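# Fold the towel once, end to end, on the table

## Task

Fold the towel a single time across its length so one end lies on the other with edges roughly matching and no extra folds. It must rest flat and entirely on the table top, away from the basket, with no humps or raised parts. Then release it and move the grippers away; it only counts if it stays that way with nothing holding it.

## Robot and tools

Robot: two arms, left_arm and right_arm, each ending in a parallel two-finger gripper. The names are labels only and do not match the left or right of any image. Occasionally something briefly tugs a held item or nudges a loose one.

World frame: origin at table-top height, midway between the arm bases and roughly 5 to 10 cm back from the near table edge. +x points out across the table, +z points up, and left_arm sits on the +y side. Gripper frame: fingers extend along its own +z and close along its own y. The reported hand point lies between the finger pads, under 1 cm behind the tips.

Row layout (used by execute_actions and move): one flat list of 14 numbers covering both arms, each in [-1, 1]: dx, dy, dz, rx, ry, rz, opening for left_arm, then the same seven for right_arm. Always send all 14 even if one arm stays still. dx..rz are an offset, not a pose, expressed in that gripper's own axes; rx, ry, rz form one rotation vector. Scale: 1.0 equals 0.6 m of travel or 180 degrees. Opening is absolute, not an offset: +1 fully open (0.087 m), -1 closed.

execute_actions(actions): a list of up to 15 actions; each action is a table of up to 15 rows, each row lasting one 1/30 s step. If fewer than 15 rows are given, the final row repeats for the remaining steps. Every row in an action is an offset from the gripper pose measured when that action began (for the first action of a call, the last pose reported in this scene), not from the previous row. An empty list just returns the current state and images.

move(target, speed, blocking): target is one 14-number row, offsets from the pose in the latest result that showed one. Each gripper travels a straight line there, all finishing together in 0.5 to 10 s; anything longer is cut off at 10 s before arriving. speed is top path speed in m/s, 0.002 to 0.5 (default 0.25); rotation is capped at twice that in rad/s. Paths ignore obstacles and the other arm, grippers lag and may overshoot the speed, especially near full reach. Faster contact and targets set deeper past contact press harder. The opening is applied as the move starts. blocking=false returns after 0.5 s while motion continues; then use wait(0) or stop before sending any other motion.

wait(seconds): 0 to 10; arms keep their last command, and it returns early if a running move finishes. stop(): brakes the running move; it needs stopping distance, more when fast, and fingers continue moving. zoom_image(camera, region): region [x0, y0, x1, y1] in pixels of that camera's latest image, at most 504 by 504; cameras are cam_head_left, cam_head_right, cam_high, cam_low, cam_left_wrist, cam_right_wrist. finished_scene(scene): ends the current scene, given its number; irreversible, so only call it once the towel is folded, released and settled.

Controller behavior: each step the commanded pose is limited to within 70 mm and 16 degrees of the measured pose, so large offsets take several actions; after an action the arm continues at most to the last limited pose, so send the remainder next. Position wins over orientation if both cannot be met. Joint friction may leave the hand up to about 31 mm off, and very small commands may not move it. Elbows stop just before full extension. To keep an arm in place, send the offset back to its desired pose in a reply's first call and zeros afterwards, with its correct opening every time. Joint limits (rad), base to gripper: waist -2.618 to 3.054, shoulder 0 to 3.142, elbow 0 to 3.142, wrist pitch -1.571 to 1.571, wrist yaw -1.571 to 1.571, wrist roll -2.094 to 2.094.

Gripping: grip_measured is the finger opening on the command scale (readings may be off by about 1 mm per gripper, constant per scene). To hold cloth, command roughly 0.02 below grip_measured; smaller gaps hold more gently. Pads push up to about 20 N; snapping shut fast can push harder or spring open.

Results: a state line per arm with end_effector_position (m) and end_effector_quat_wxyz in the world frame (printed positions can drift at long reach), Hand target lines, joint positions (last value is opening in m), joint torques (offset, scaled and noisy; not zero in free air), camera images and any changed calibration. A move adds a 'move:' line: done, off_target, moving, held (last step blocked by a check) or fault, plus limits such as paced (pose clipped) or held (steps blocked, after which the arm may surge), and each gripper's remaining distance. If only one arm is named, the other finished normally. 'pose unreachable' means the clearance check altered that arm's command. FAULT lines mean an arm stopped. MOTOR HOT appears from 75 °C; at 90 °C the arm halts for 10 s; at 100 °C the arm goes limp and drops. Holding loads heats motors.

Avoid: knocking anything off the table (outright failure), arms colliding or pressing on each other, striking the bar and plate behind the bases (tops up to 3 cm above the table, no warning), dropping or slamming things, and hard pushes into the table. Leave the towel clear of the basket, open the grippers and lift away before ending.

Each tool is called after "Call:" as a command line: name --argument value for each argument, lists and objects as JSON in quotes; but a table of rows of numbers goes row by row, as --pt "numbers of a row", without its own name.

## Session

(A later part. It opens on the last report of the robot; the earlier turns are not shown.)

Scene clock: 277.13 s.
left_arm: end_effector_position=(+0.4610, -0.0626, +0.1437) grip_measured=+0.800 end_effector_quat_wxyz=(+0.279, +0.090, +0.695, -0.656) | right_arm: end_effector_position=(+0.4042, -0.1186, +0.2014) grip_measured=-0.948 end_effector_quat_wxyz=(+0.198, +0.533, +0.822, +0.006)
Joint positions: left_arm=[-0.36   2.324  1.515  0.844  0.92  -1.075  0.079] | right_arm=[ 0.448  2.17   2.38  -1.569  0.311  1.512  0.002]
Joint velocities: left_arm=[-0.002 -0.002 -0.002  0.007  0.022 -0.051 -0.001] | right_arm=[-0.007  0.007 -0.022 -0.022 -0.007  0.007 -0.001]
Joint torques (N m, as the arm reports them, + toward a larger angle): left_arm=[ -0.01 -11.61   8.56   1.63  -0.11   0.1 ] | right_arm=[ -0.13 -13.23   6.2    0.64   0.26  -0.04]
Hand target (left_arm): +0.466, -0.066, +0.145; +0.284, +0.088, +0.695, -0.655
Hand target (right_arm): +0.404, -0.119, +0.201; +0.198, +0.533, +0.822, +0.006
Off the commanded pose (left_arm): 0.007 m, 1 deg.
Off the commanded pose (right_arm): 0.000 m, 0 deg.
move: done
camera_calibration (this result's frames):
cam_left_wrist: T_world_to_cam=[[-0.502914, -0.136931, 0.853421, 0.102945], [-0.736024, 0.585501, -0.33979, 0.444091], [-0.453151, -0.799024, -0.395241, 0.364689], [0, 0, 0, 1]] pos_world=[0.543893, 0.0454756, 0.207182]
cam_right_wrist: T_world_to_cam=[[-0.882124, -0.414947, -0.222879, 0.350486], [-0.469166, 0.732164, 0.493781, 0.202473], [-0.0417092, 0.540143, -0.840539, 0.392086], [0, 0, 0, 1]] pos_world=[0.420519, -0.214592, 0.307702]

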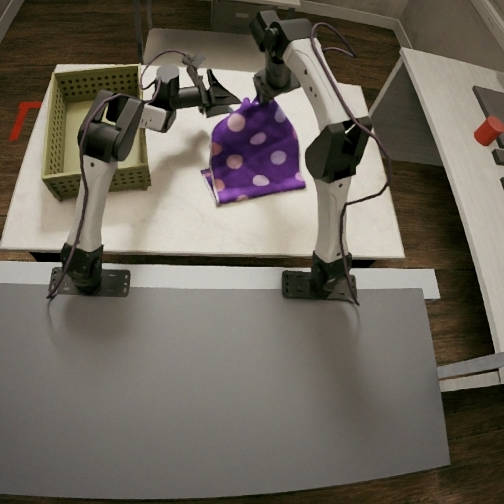

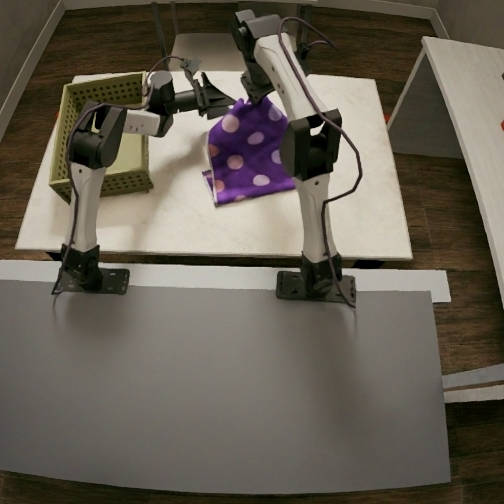

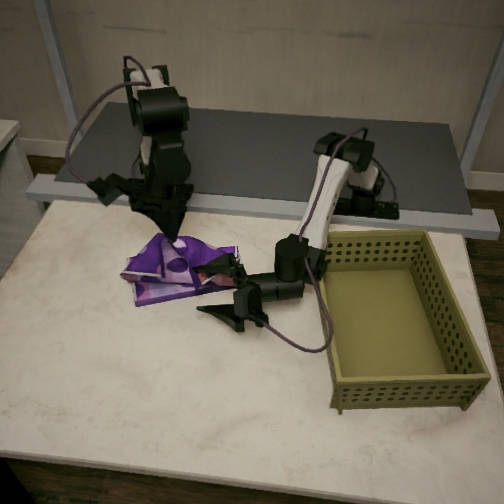

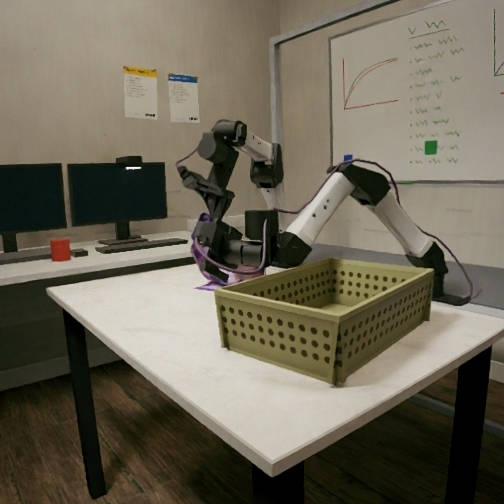

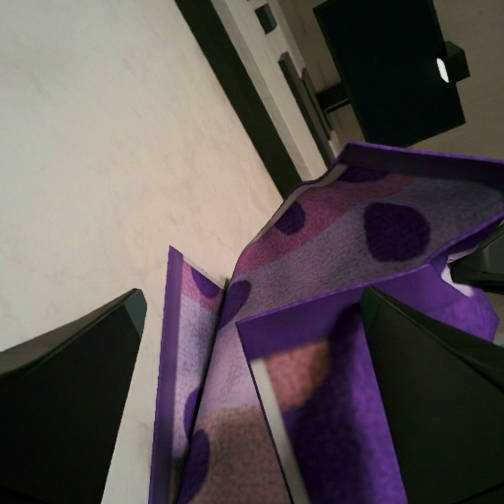

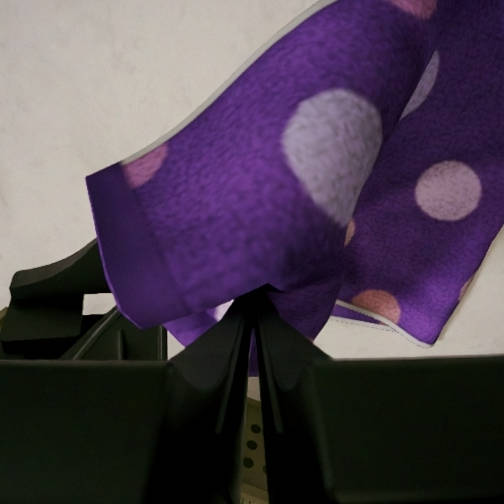

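Call:
move --target '[0.05,-0.03,0.015,0,0,0,0.2,0,0,0,0,0,0,-0.98]' --speed 0.04

Call:
execute_actions --actions '[[[0,0,0,0,0,0,-0.3,0,0,0,0,0,0,-0.98]],[[0,0,0,0,0,0,-0.7,0,0,0,0,0,0,-0.98]],[[0,0,0,0,0,0,-1,0,0,0,0,0,0,-0.98]]]'

Scene clock: 278.90 s.
left_arm: end_effector_position=(+0.4336, -0.0810, +0.1387) grip_measured=+0.200 end_effector_quat_wxyz=(+0.271, +0.089, +0.698, -0.656) | right_arm: end_effector_position=(+0.4042, -0.1186, +0.2014) grip_measured=-0.948 end_effector_quat_wxyz=(+0.198, +0.533, +0.822, +0.006)
Joint positions: left_arm=[-0.417  2.278  1.417  0.881  0.873 -1.075  0.052] | right_arm=[ 0.448  2.17   2.38  -1.569  0.311  1.512  0.002]
Joint velocities: left_arm=[-0.002 -0.002 -0.002 -0.007 -0.037  0.022 -0.001] | right_arm=[ 0.012  0.007 -0.002 -0.007 -0.022 -0.007 -0.   ]
Joint torques (N m, as the arm reports them, + toward a larger angle): left_arm=[ -0.2  -13.91   4.77   1.9   -0.13   0.12] | right_arm=[ -0.14 -13.23   6.17   0.64   0.26  -0.04]
Hand target (left_arm): +0.430, -0.081, +0.144; +0.279, +0.090, +0.695, -0.657
Hand target (right_arm): +0.404, -0.119, +0.201; +0.198, +0.533, +0.822, +0.006
Off the commanded pose (left_arm): 0.007 m, 1 deg.
Off the commanded pose (right_arm): 0.000 m, 0 deg.
move: done
camera_calibration (this result's frames):
cam_left_wrist: T_world_to_cam=[[-0.492207, -0.136518, 0.859706, 0.0854248], [-0.735536, 0.593409, -0.326884, 0.431575], [-0.465532, -0.793239, -0.392494, 0.340992], [0, 0, 0, 1]] pos_world=[0.518228, 0.0260494, 0.201472]
cam_right_wrist: T_world_to_cam=[[-0.882124, -0.414947, -0.222879, 0.350486], [-0.469166, 0.732164, 0.493781, 0.202473], [-0.0417092, 0.540143, -0.840539, 0.392086], [0, 0, 0, 1]] pos_world=[0.420519, -0.214592, 0.307702]

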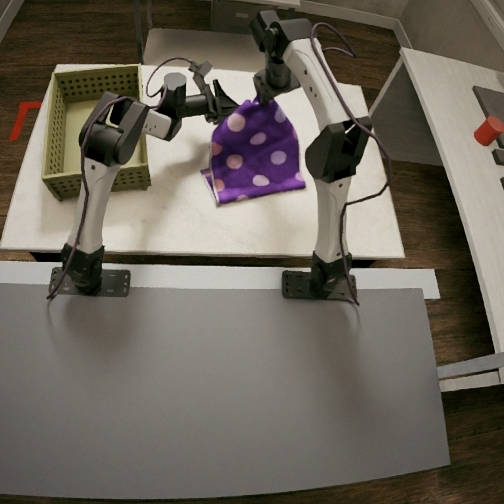

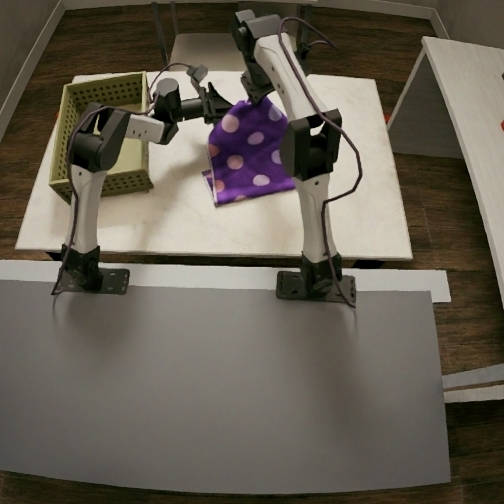

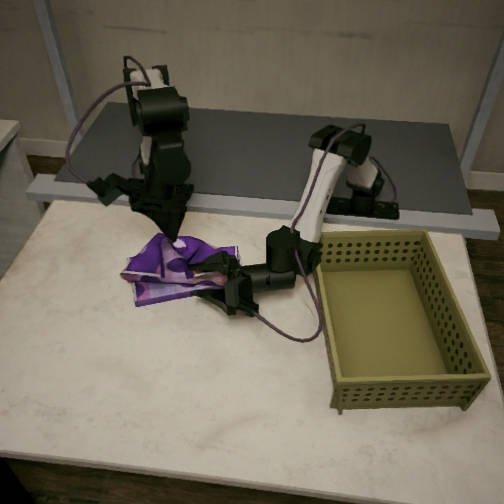

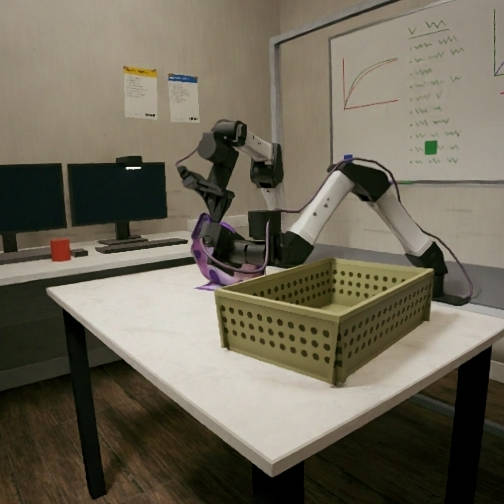

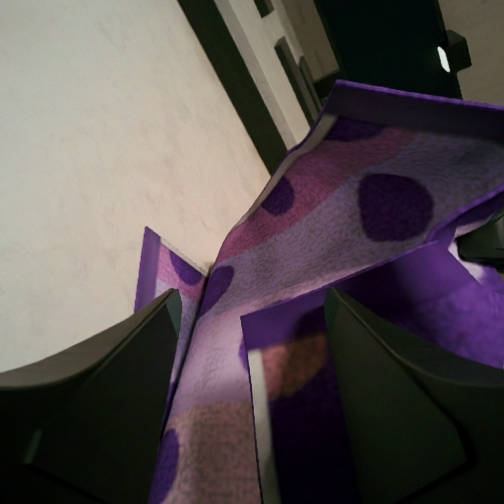

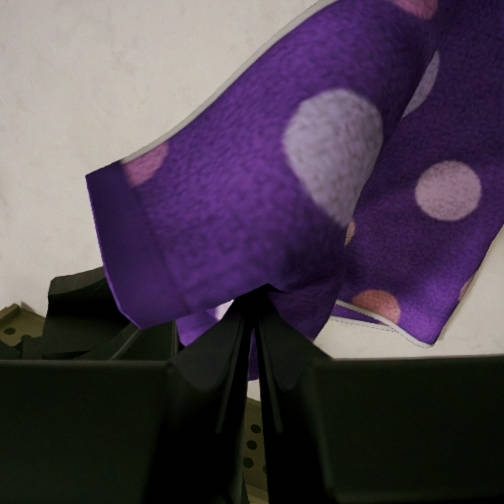

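Scene clock: 280.40 s.
left_arm: end_effector_position=(+0.4336, -0.0810, +0.1387) grip_measured=-1.000 end_effector_quat_wxyz=(+0.271, +0.089, +0.698, -0.656) | right_arm: end_effector_position=(+0.4042, -0.1186, +0.2014) grip_measured=-0.948 end_effector_quat_wxyz=(+0.198, +0.533, +0.822, +0.006)
Joint positions: left_arm=[-0.417  2.278  1.417  0.881  0.873 -1.075  0.   ] | right_arm=[ 0.448  2.17   2.38  -1.569  0.311  1.512  0.002]
Joint velocities: left_arm=[ 0.007 -0.007 -0.022 -0.11  -0.022 -0.037  0.   ] | right_arm=[-0.007 -0.007  0.002 -0.022  0.037 -0.022 -0.001]
Joint torques (N m, as the arm reports them, + toward a larger angle): left_arm=[  0.21 -12.21   6.5    1.76   0.01   0.07] | right_arm=[ -0.13 -13.23   6.19   0.64   0.26  -0.04]
Hand target (left_arm): +0.434, -0.081, +0.139; +0.271, +0.089, +0.698, -0.656
Hand target (right_arm): +0.404, -0.119, +0.201; +0.198, +0.533, +0.822, +0.006
Off the commanded pose (left_arm): 0.000 m, 0 deg.
Off the commanded pose (right_arm): 0.000 m, 0 deg.
camera_calibration (this result's frames):
cam_left_wrist: T_world_to_cam=[[-0.492207, -0.136518, 0.859706, 0.0854248], [-0.735536, 0.593409, -0.326884, 0.431575], [-0.465532, -0.793239, -0.392494, 0.340992], [0, 0, 0, 1]] pos_world=[0.518228, 0.0260494, 0.201472]
cam_right_wrist: T_world_to_cam=[[-0.882124, -0.414947, -0.222879, 0.350486], [-0.469166, 0.732164, 0.493781, 0.202473], [-0.0417092, 0.540143, -0.840539, 0.392086], [0, 0, 0, 1]] pos_world=[0.420519, -0.214592, 0.307702]

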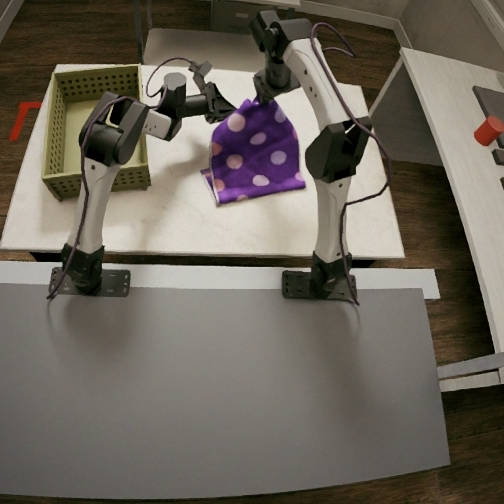

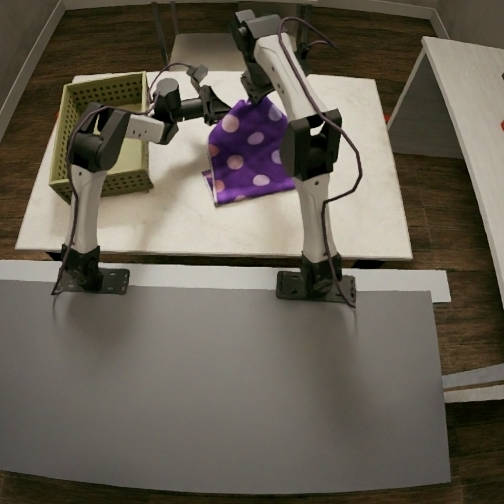

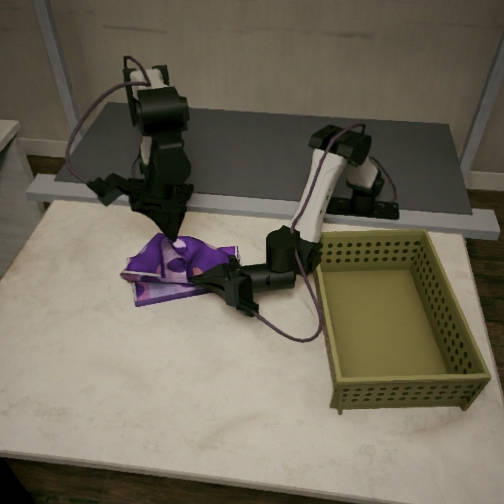

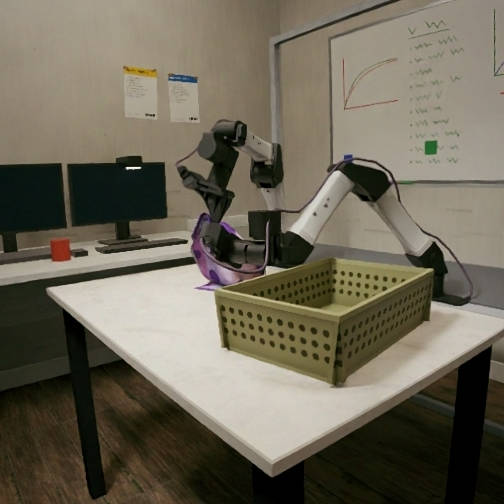

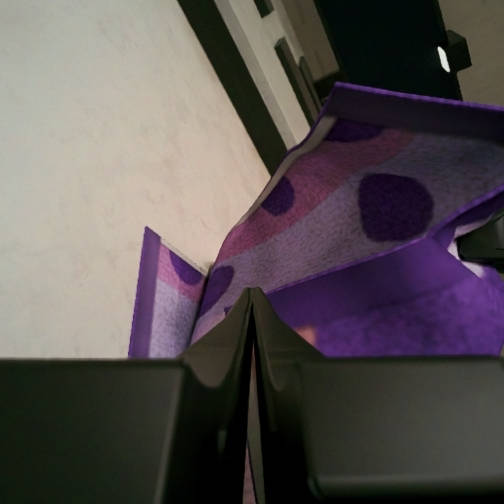

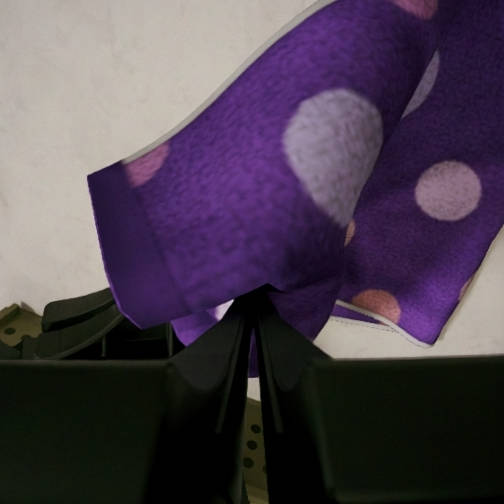

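Call:
move --target '[0.02,0.0,-0.06,0.17,0,0,0.5,0,0,0,0,0,0,-0.98]' --speed 0.15

Call:
move --target '[0.02,-0.02,0.05,0,0,0,0.3,0,0,0,0,0,0,-0.98]' --speed 0.04

Scene clock: 283.57 s.
left_arm: end_effector_position=(+0.4118, -0.0536, +0.1231) grip_measured=+0.500 end_effector_quat_wxyz=(-0.226, -0.151, -0.610, +0.745) | right_arm: end_effector_position=(+0.4042, -0.1186, +0.2014) grip_measured=-0.948 end_effector_quat_wxyz=(+0.198, +0.533, +0.822, +0.006)
Joint positions: left_arm=[-0.354  2.529  1.479  1.545  1.097 -1.488  0.066] | right_arm=[ 0.448  2.17   2.38  -1.569  0.311  1.512  0.002]
Joint velocities: left_arm=[ 0.007 -0.012  0.007  0.007  0.007 -0.007 -0.002] | right_arm=[ 0.007 -0.007  0.017 -0.022 -0.007 -0.066 -0.   ]
Joint torques (N m, as the arm reports them, + toward a larger angle): left_arm=[  1.31 -13.1    6.6    1.44  -0.12   0.03] | right_arm=[ -0.15 -13.23   6.18   0.65   0.26  -0.04]
Hand target (left_arm): +0.415, -0.049, +0.132; -0.235, -0.162, -0.603, +0.745
Hand target (right_arm): +0.404, -0.119, +0.201; +0.198, +0.533, +0.822, +0.006
Off the commanded pose (left_arm): 0.011 m, 15 deg.
Off the commanded pose (right_arm): 0.000 m, 0 deg.
joint sent to its limit (left arm) — the command would take joint 4 (wrist pitch) past its upper limit, so that joint was sent only as far as its limit.
move: off_target (left_arm)
camera_calibration (this result's frames):
cam_left_wrist: T_world_to_cam=[[-0.535139, 0.141434, 0.83284, 0.127768], [-0.582971, 0.65167, -0.485253, 0.354028], [-0.611369, -0.745199, -0.266282, 0.393525], [0, 0, 0, 1]] pos_world=[0.51535, 0.0444744, 0.170171]
cam_right_wrist: T_world_to_cam=[[-0.882124, -0.414947, -0.222879, 0.350486], [-0.469166, 0.732164, 0.493781, 0.202473], [-0.0417092, 0.540143, -0.840539, 0.392086], [0, 0, 0, 1]] pos_world=[0.420519, -0.214592, 0.307702]

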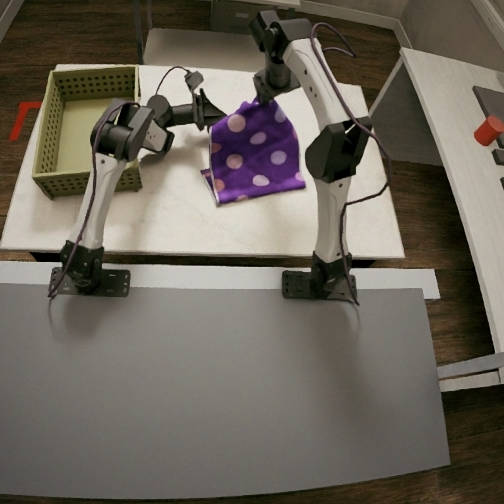

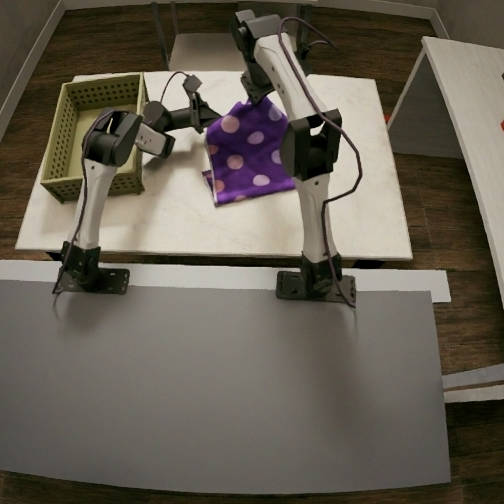

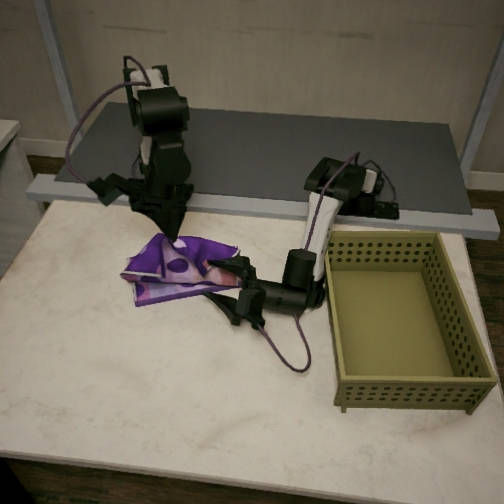

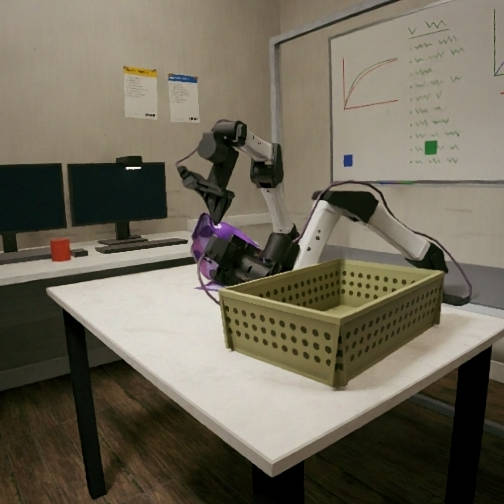

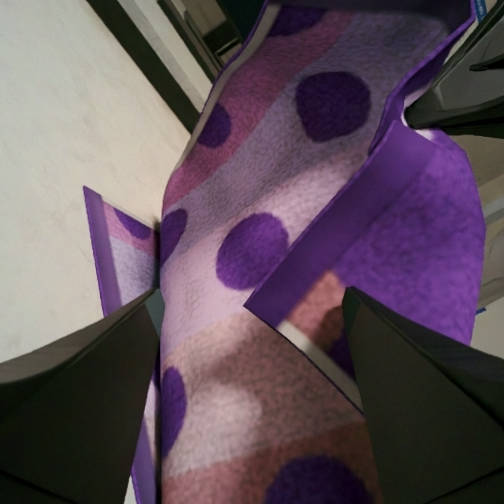

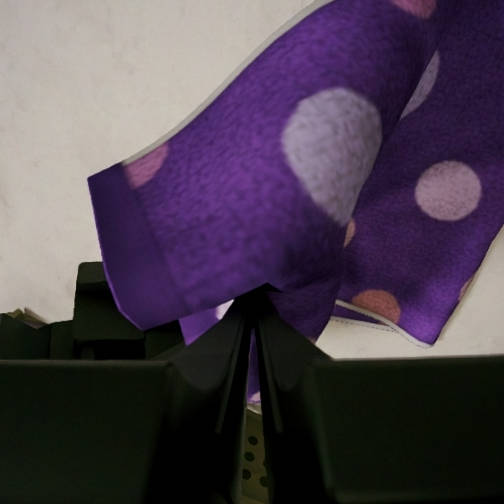

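Scene clock: 284.73 s.
left_arm: end_effector_position=(+0.3995, -0.0825, +0.1316) grip_measured=+0.300 end_effector_quat_wxyz=(-0.227, -0.158, -0.605, +0.746) | right_arm: end_effector_position=(+0.4042, -0.1186, +0.2014) grip_measured=-0.948 end_effector_quat_wxyz=(+0.198, +0.533, +0.822, +0.006)
Joint positions: left_arm=[-0.419  2.502  1.479  1.484  1.048 -1.433  0.057] | right_arm=[ 0.448  2.17   2.38  -1.569  0.311  1.512  0.002]
Joint velocities: left_arm=[-0.012 -0.002 -0.002 -0.066  0.037  0.037  0.001] | right_arm=[-0.002 -0.002 -0.007 -0.066 -0.022  0.022 -0.   ]
Joint torques (N m, as the arm reports them, + toward a larger angle): left_arm=[  0.08 -14.16   3.43   1.22  -0.3    0.12] | right_arm=[ -0.13 -13.21   6.19   0.64   0.25  -0.04]
Hand target (left_arm): +0.397, -0.083, +0.134; -0.226, -0.151, -0.609, +0.745
Hand target (right_arm): +0.404, -0.119, +0.201; +0.198, +0.533, +0.822, +0.006
Off the commanded pose (left_arm): 0.003 m, 1 deg.
Off the commanded pose (right_arm): 0.000 m, 0 deg.
move: done
camera_calibration (this result's frames):
cam_left_wrist: T_world_to_cam=[[-0.545182, 0.150601, 0.824679, 0.124018], [-0.570213, 0.654495, -0.496481, 0.366374], [-0.614519, -0.740915, -0.270945, 0.369008], [0, 0, 0, 1]] pos_world=[0.503286, 0.0149367, 0.179603]
cam_right_wrist: T_world_to_cam=[[-0.882124, -0.414947, -0.222879, 0.350486], [-0.469166, 0.732164, 0.493781, 0.202473], [-0.0417092, 0.540143, -0.840539, 0.392086], [0, 0, 0, 1]] pos_world=[0.420519, -0.214592, 0.307702]

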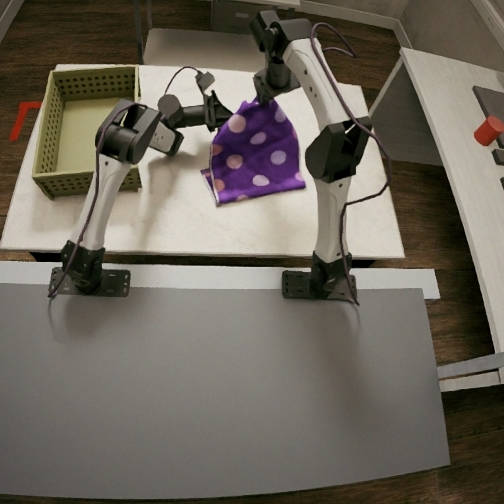

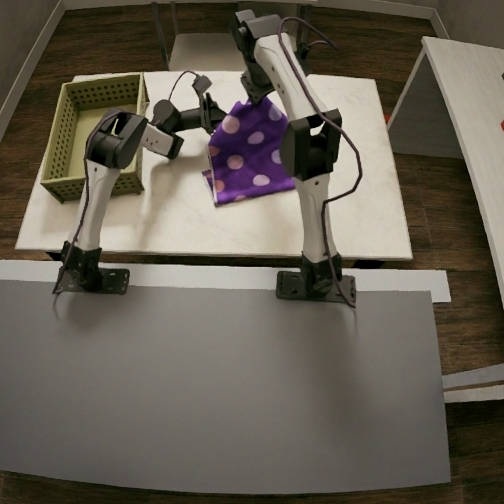

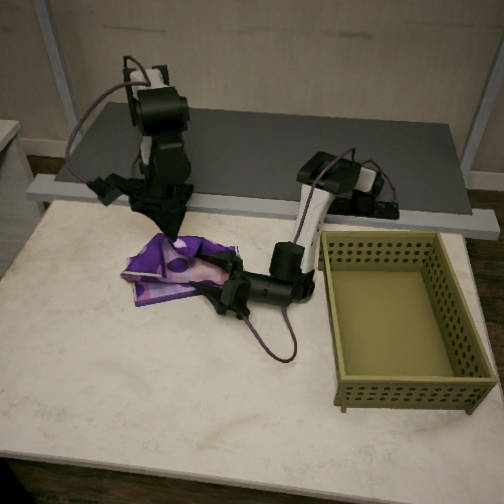

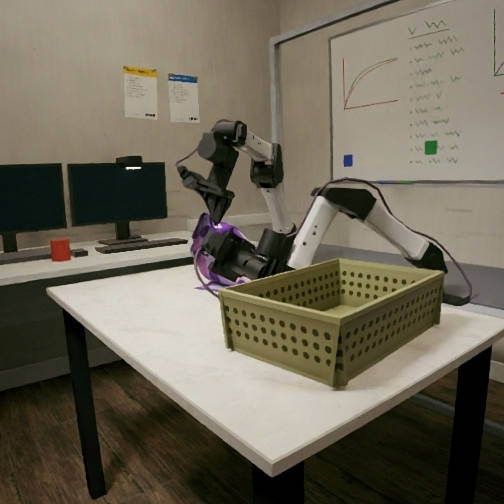

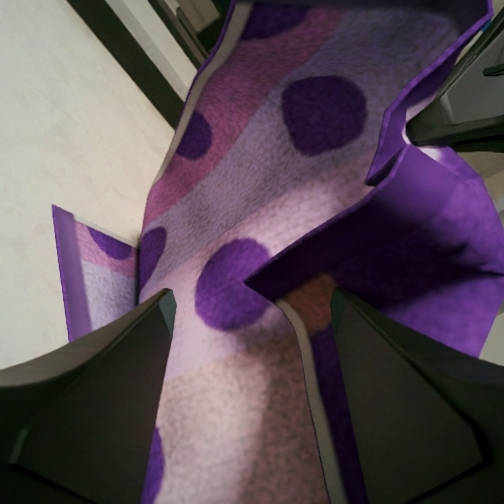

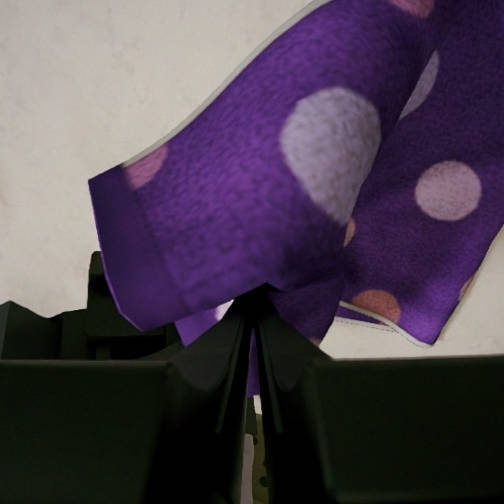

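Close while shifting along −gy so lower finger does the travelling.

Call:
execute_actions --actions '[[[0,-0.025,0,0,0,0,-0.1,0,0,0,0,0,0,-0.98]],[[0,-0.025,0,0,0,0,-0.5,0,0,0,0,0,0,-0.98]],[[0,-0.02,0,0,0,0,-0.8,0,0,0,0,0,0,-0.98]],[[0,0,0,0,0,0,-1,0,0,0,0,0,0,-0.98]]]'

Scene clock: 287.10 s.
left_arm: end_effector_position=(+0.3892, -0.0778, +0.1612) grip_measured=-1.000 end_effector_quat_wxyz=(-0.237, -0.166, -0.598, +0.748) | right_arm: end_effector_position=(+0.4042, -0.1186, +0.2014) grip_measured=-0.948 end_effector_quat_wxyz=(+0.198, +0.533, +0.822, +0.006)
Joint positions: left_arm=[-0.419  2.405  1.418  1.477  1.046 -1.431  0.   ] | right_arm=[ 0.448  2.17   2.38  -1.569  0.311  1.512  0.002]
Joint velocities: left_arm=[ 0.002 -0.002 -0.012  0.022  0.037  0.037  0.   ] | right_arm=[ 0.007  0.002  0.007 -0.007 -0.037 -0.037 -0.   ]
Joint torques (N m, as the arm reports them, + toward a larger angle): left_arm=[  0.36 -12.23   5.59   1.35  -0.19   0.03] | right_arm=[ -0.14 -13.23   6.19   0.64   0.26  -0.04]
Hand target (left_arm): +0.389, -0.078, +0.161; -0.237, -0.166, -0.598, +0.748
Hand target (right_arm): +0.404, -0.119, +0.201; +0.198, +0.533, +0.822, +0.006
Off the commanded pose (left_arm): 0.000 m, 0 deg.
Off the commanded pose (right_arm): 0.000 m, 0 deg.
camera_calibration (this result's frames):
cam_left_wrist: T_world_to_cam=[[-0.567879, 0.159975, 0.807416, 0.105667], [-0.557487, 0.646933, -0.520275, 0.370501], [-0.605575, -0.745577, -0.278196, 0.371473], [0, 0, 0, 1]] pos_world=[0.491511, 0.0203685, 0.210787]
cam_right_wrist: T_world_to_cam=[[-0.882124, -0.414947, -0.222879, 0.350486], [-0.469166, 0.732164, 0.493781, 0.202473], [-0.0417092, 0.540143, -0.840539, 0.392086], [0, 0, 0, 1]] pos_world=[0.420519, -0.214592, 0.307702]

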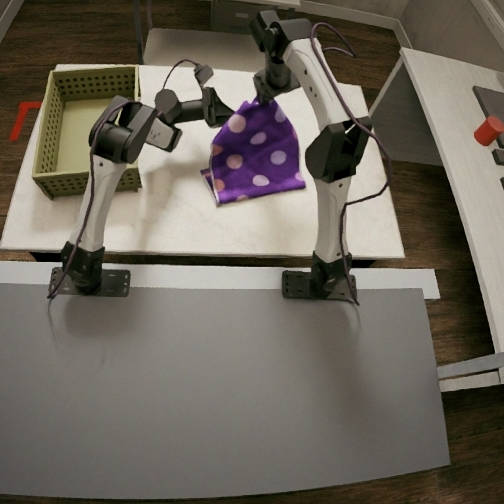

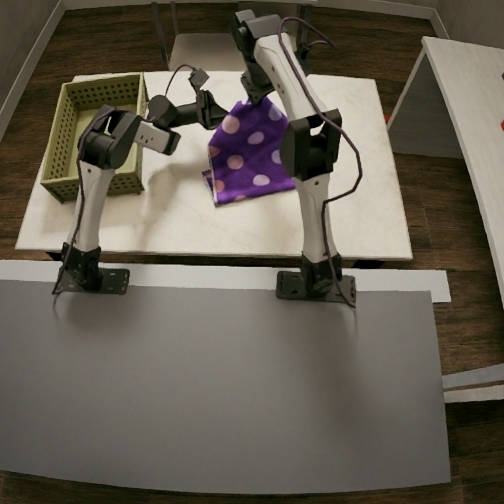

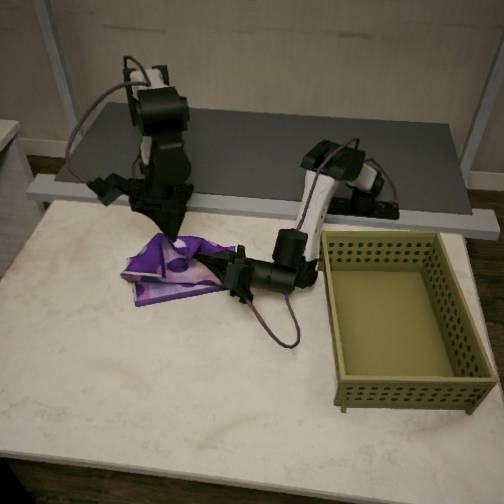

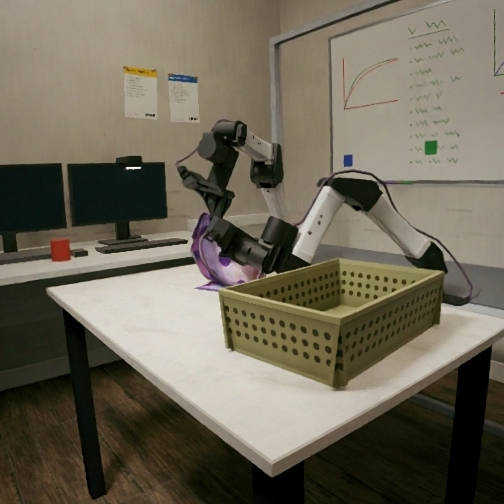

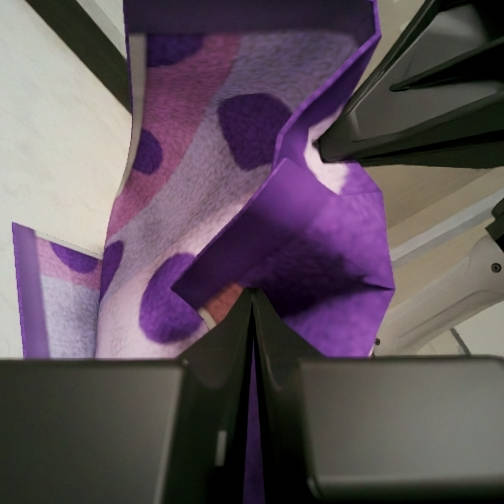

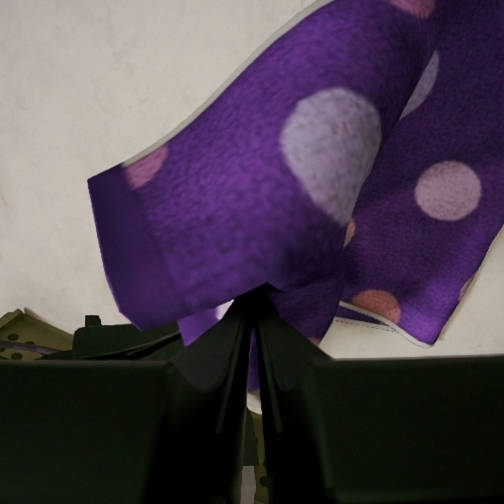

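Call:
move --target '[-0.05,-0.15,-0.15,-0.15,0,0,-1,0,0,0,0,0,0,-0.98]' --speed 0.2

Call:
move --target '[0,-0.05,-0.15,0,0,0,-1,0.028,-0.325,-0.143,0,0,0,-0.98]' --speed 0.12

Scene clock: 290.37 s.
left_arm: end_effector_position=(+0.3548, +0.0296, +0.2199) grip_measured=-1.000 end_effector_quat_wxyz=(+0.255, +0.104, +0.759, -0.590) | right_arm: end_effector_position=(+0.4042, -0.1186, +0.2014) grip_measured=-0.948 end_effector_quat_wxyz=(+0.198, +0.533, +0.822, +0.006)
Joint positions: left_arm=[-0.244  1.68   1.162  0.189  1.016 -0.752  0.   ] | right_arm=[ 0.448  2.17   2.38  -1.569  0.311  1.512  0.002]
Joint velocities: left_arm=[-0.007 -0.007 -0.012  0.007 -0.066 -0.007  0.   ] | right_arm=[-0.022 -0.017 -0.007 -0.11   0.022  0.007  0.   ]
Joint torques (N m, as the arm reports them, + toward a larger angle): left_arm=[ 0.47 -8.68  9.31  1.59 -0.02  0.1 ] | right_arm=[ -0.15 -13.23   6.18   0.65   0.26  -0.04]
Hand target (left_arm): +0.360, +0.031, +0.231; +0.269, +0.107, +0.756, -0.587
Hand target (right_arm): +0.404, -0.119, +0.201; +0.198, +0.533, +0.822, +0.006
Off the commanded pose (left_arm): 0.012 m, 2 deg.
Off the commanded pose (right_arm): 0.000 m, 0 deg.
move: off_target (left_arm)
camera_calibration (this result's frames):
cam_left_wrist: T_world_to_cam=[[-0.470507, -0.29491, 0.831656, -0.00490134], [-0.744878, 0.638017, -0.195168, 0.307606], [-0.473054, -0.711311, -0.519863, 0.452152], [0, 0, 0, 1]] pos_world=[0.440715, 0.123917, 0.299168]
cam_right_wrist: T_world_to_cam=[[-0.882124, -0.414947, -0.222879, 0.350486], [-0.469166, 0.732164, 0.493781, 0.202473], [-0.0417092, 0.540143, -0.840539, 0.392086], [0, 0, 0, 1]] pos_world=[0.420519, -0.214592, 0.307702]

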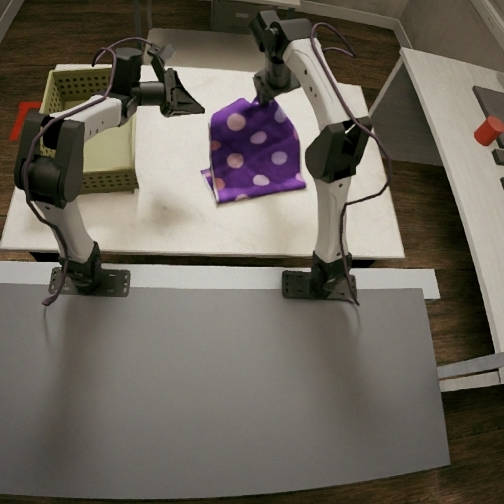

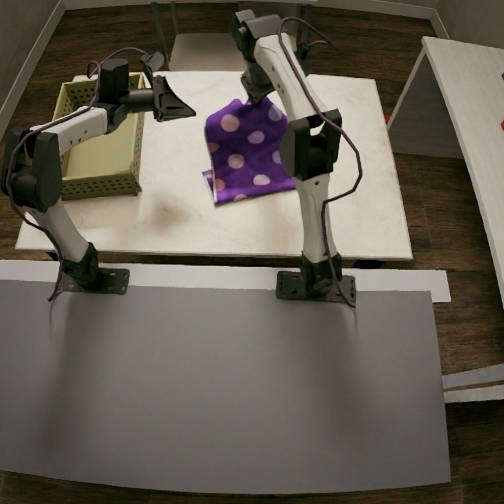

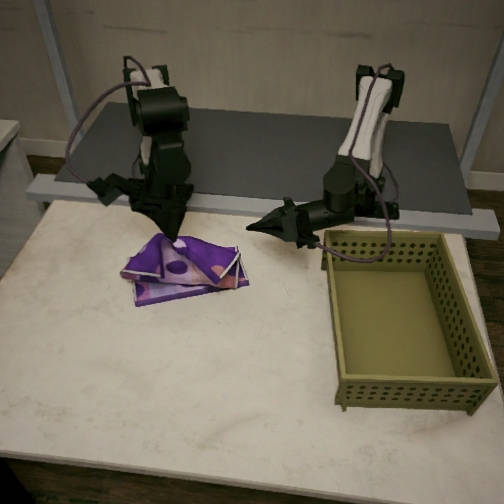

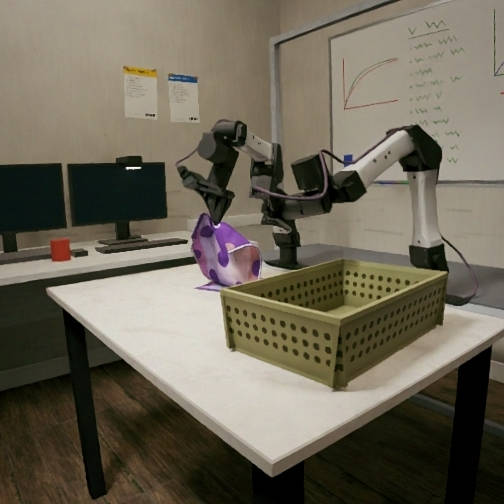

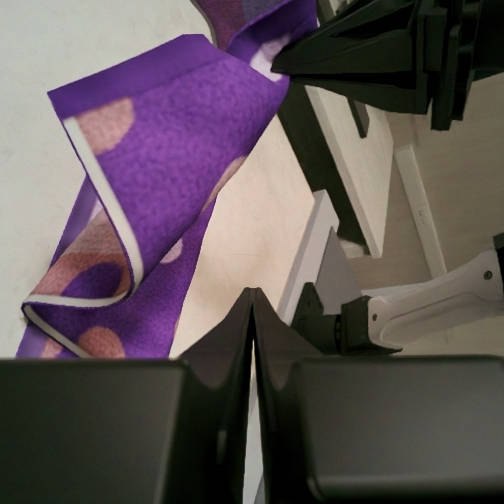

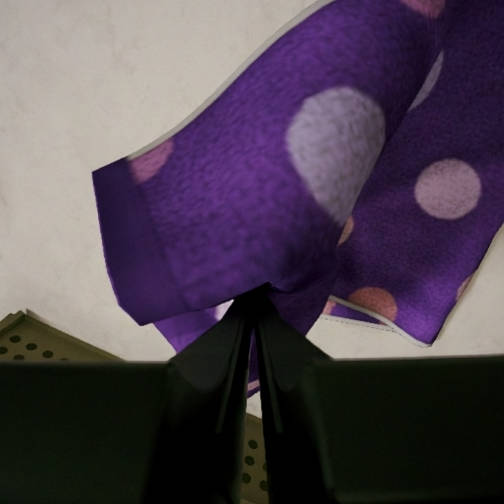

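Scene clock: 292.63 s.
left_arm: end_effector_position=(+0.3197, +0.1035, +0.2531) grip_measured=-1.000 end_effector_quat_wxyz=(+0.250, +0.099, +0.763, -0.587) | right_arm: end_effector_position=(+0.2025, -0.1687, +0.2306) grip_measured=-0.948 end_effector_quat_wxyz=(+0.197, +0.532, +0.823, +0.022)
Joint positions: left_arm=[-0.044  1.494  1.162 -0.183  1.193 -0.564  0.   ] | right_arm=[ 0.586  1.348  1.539 -1.569  0.321  1.649  0.002]
Joint velocities: left_arm=[ 0.027 -0.017  0.022 -0.022 -0.037 -0.022  0.   ] | right_arm=[-0.022  0.012  0.007 -0.007 -0.007 -0.037  0.   ]
Joint torques (N m, as the arm reports them, + toward a larger angle): left_arm=[ 0.7  -8.04  7.89  1.45  0.24  0.09] | right_arm=[ 0.87 -5.53  4.77  0.57  0.44  0.06]
Hand target (left_arm): +0.316, +0.106, +0.261; +0.255, +0.104, +0.760, -0.589
Hand target (right_arm): +0.199, -0.171, +0.229; +0.202, +0.531, +0.823, +0.016
Off the commanded pose (left_arm): 0.009 m, 1 deg.
Off the commanded pose (right_arm): 0.004 m, 2 deg.
joint sent to its limit (right arm) — the command would take joint 4 (wrist pitch) past its lower limit, so that joint was sent only as far as its limit.
move: done
camera_calibration (this result's frames):
cam_left_wrist: T_world_to_cam=[[-0.456169, -0.302696, 0.83683, -0.0323102], [-0.750076, 0.636797, -0.178538, 0.238345], [-0.478848, -0.70913, -0.517532, 0.506456], [0, 0, 0, 1]] pos_world=[0.406553, 0.197585, 0.331699]
cam_right_wrist: T_world_to_cam=[[-0.874911, -0.416855, -0.246501, 0.161866], [-0.483062, 0.715054, 0.505321, 0.127391], [-0.0343842, 0.561185, -0.826976, 0.434148], [0, 0, 0, 1]] pos_world=[0.218084, -0.267255, 0.334557]

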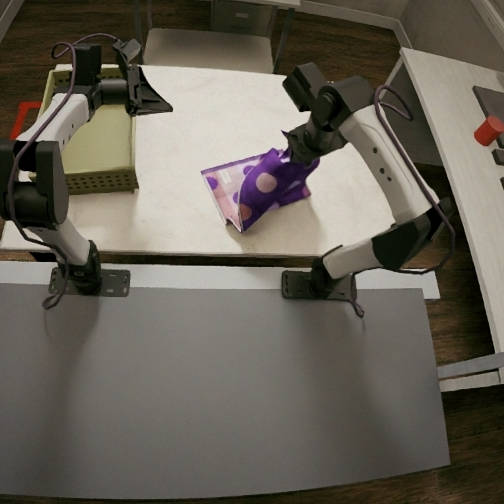

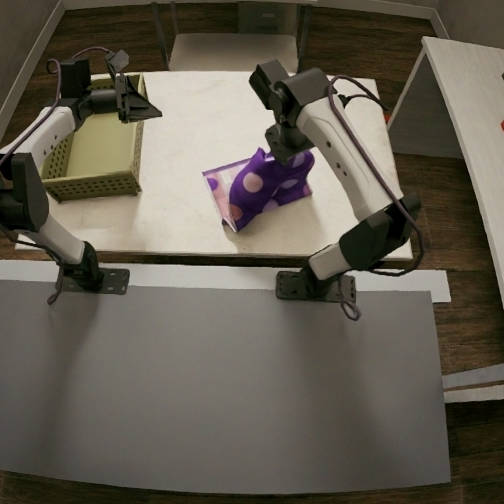

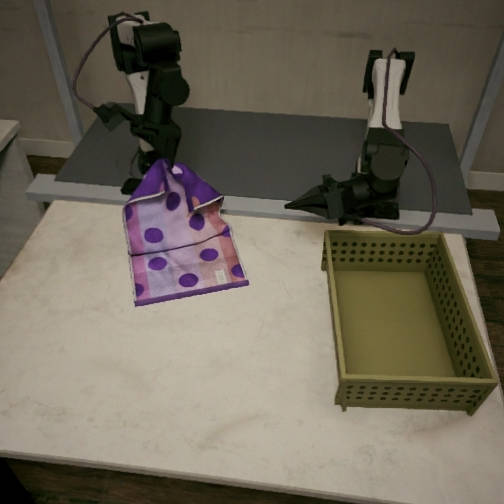

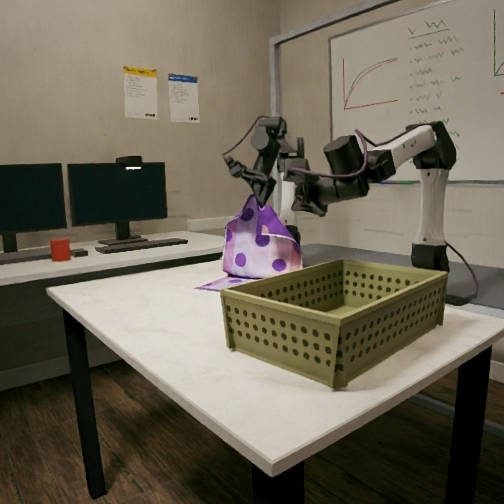

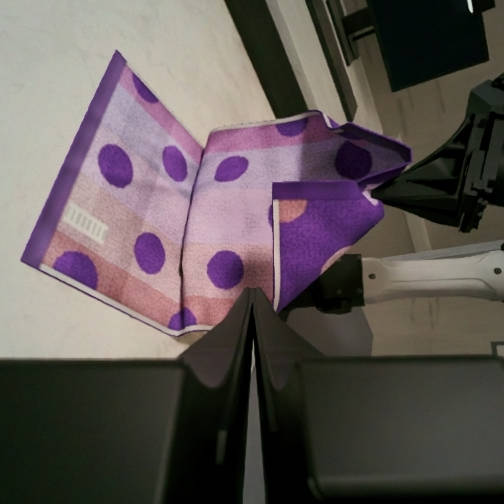

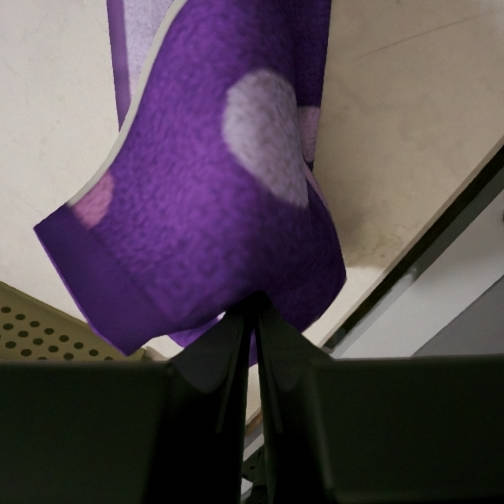

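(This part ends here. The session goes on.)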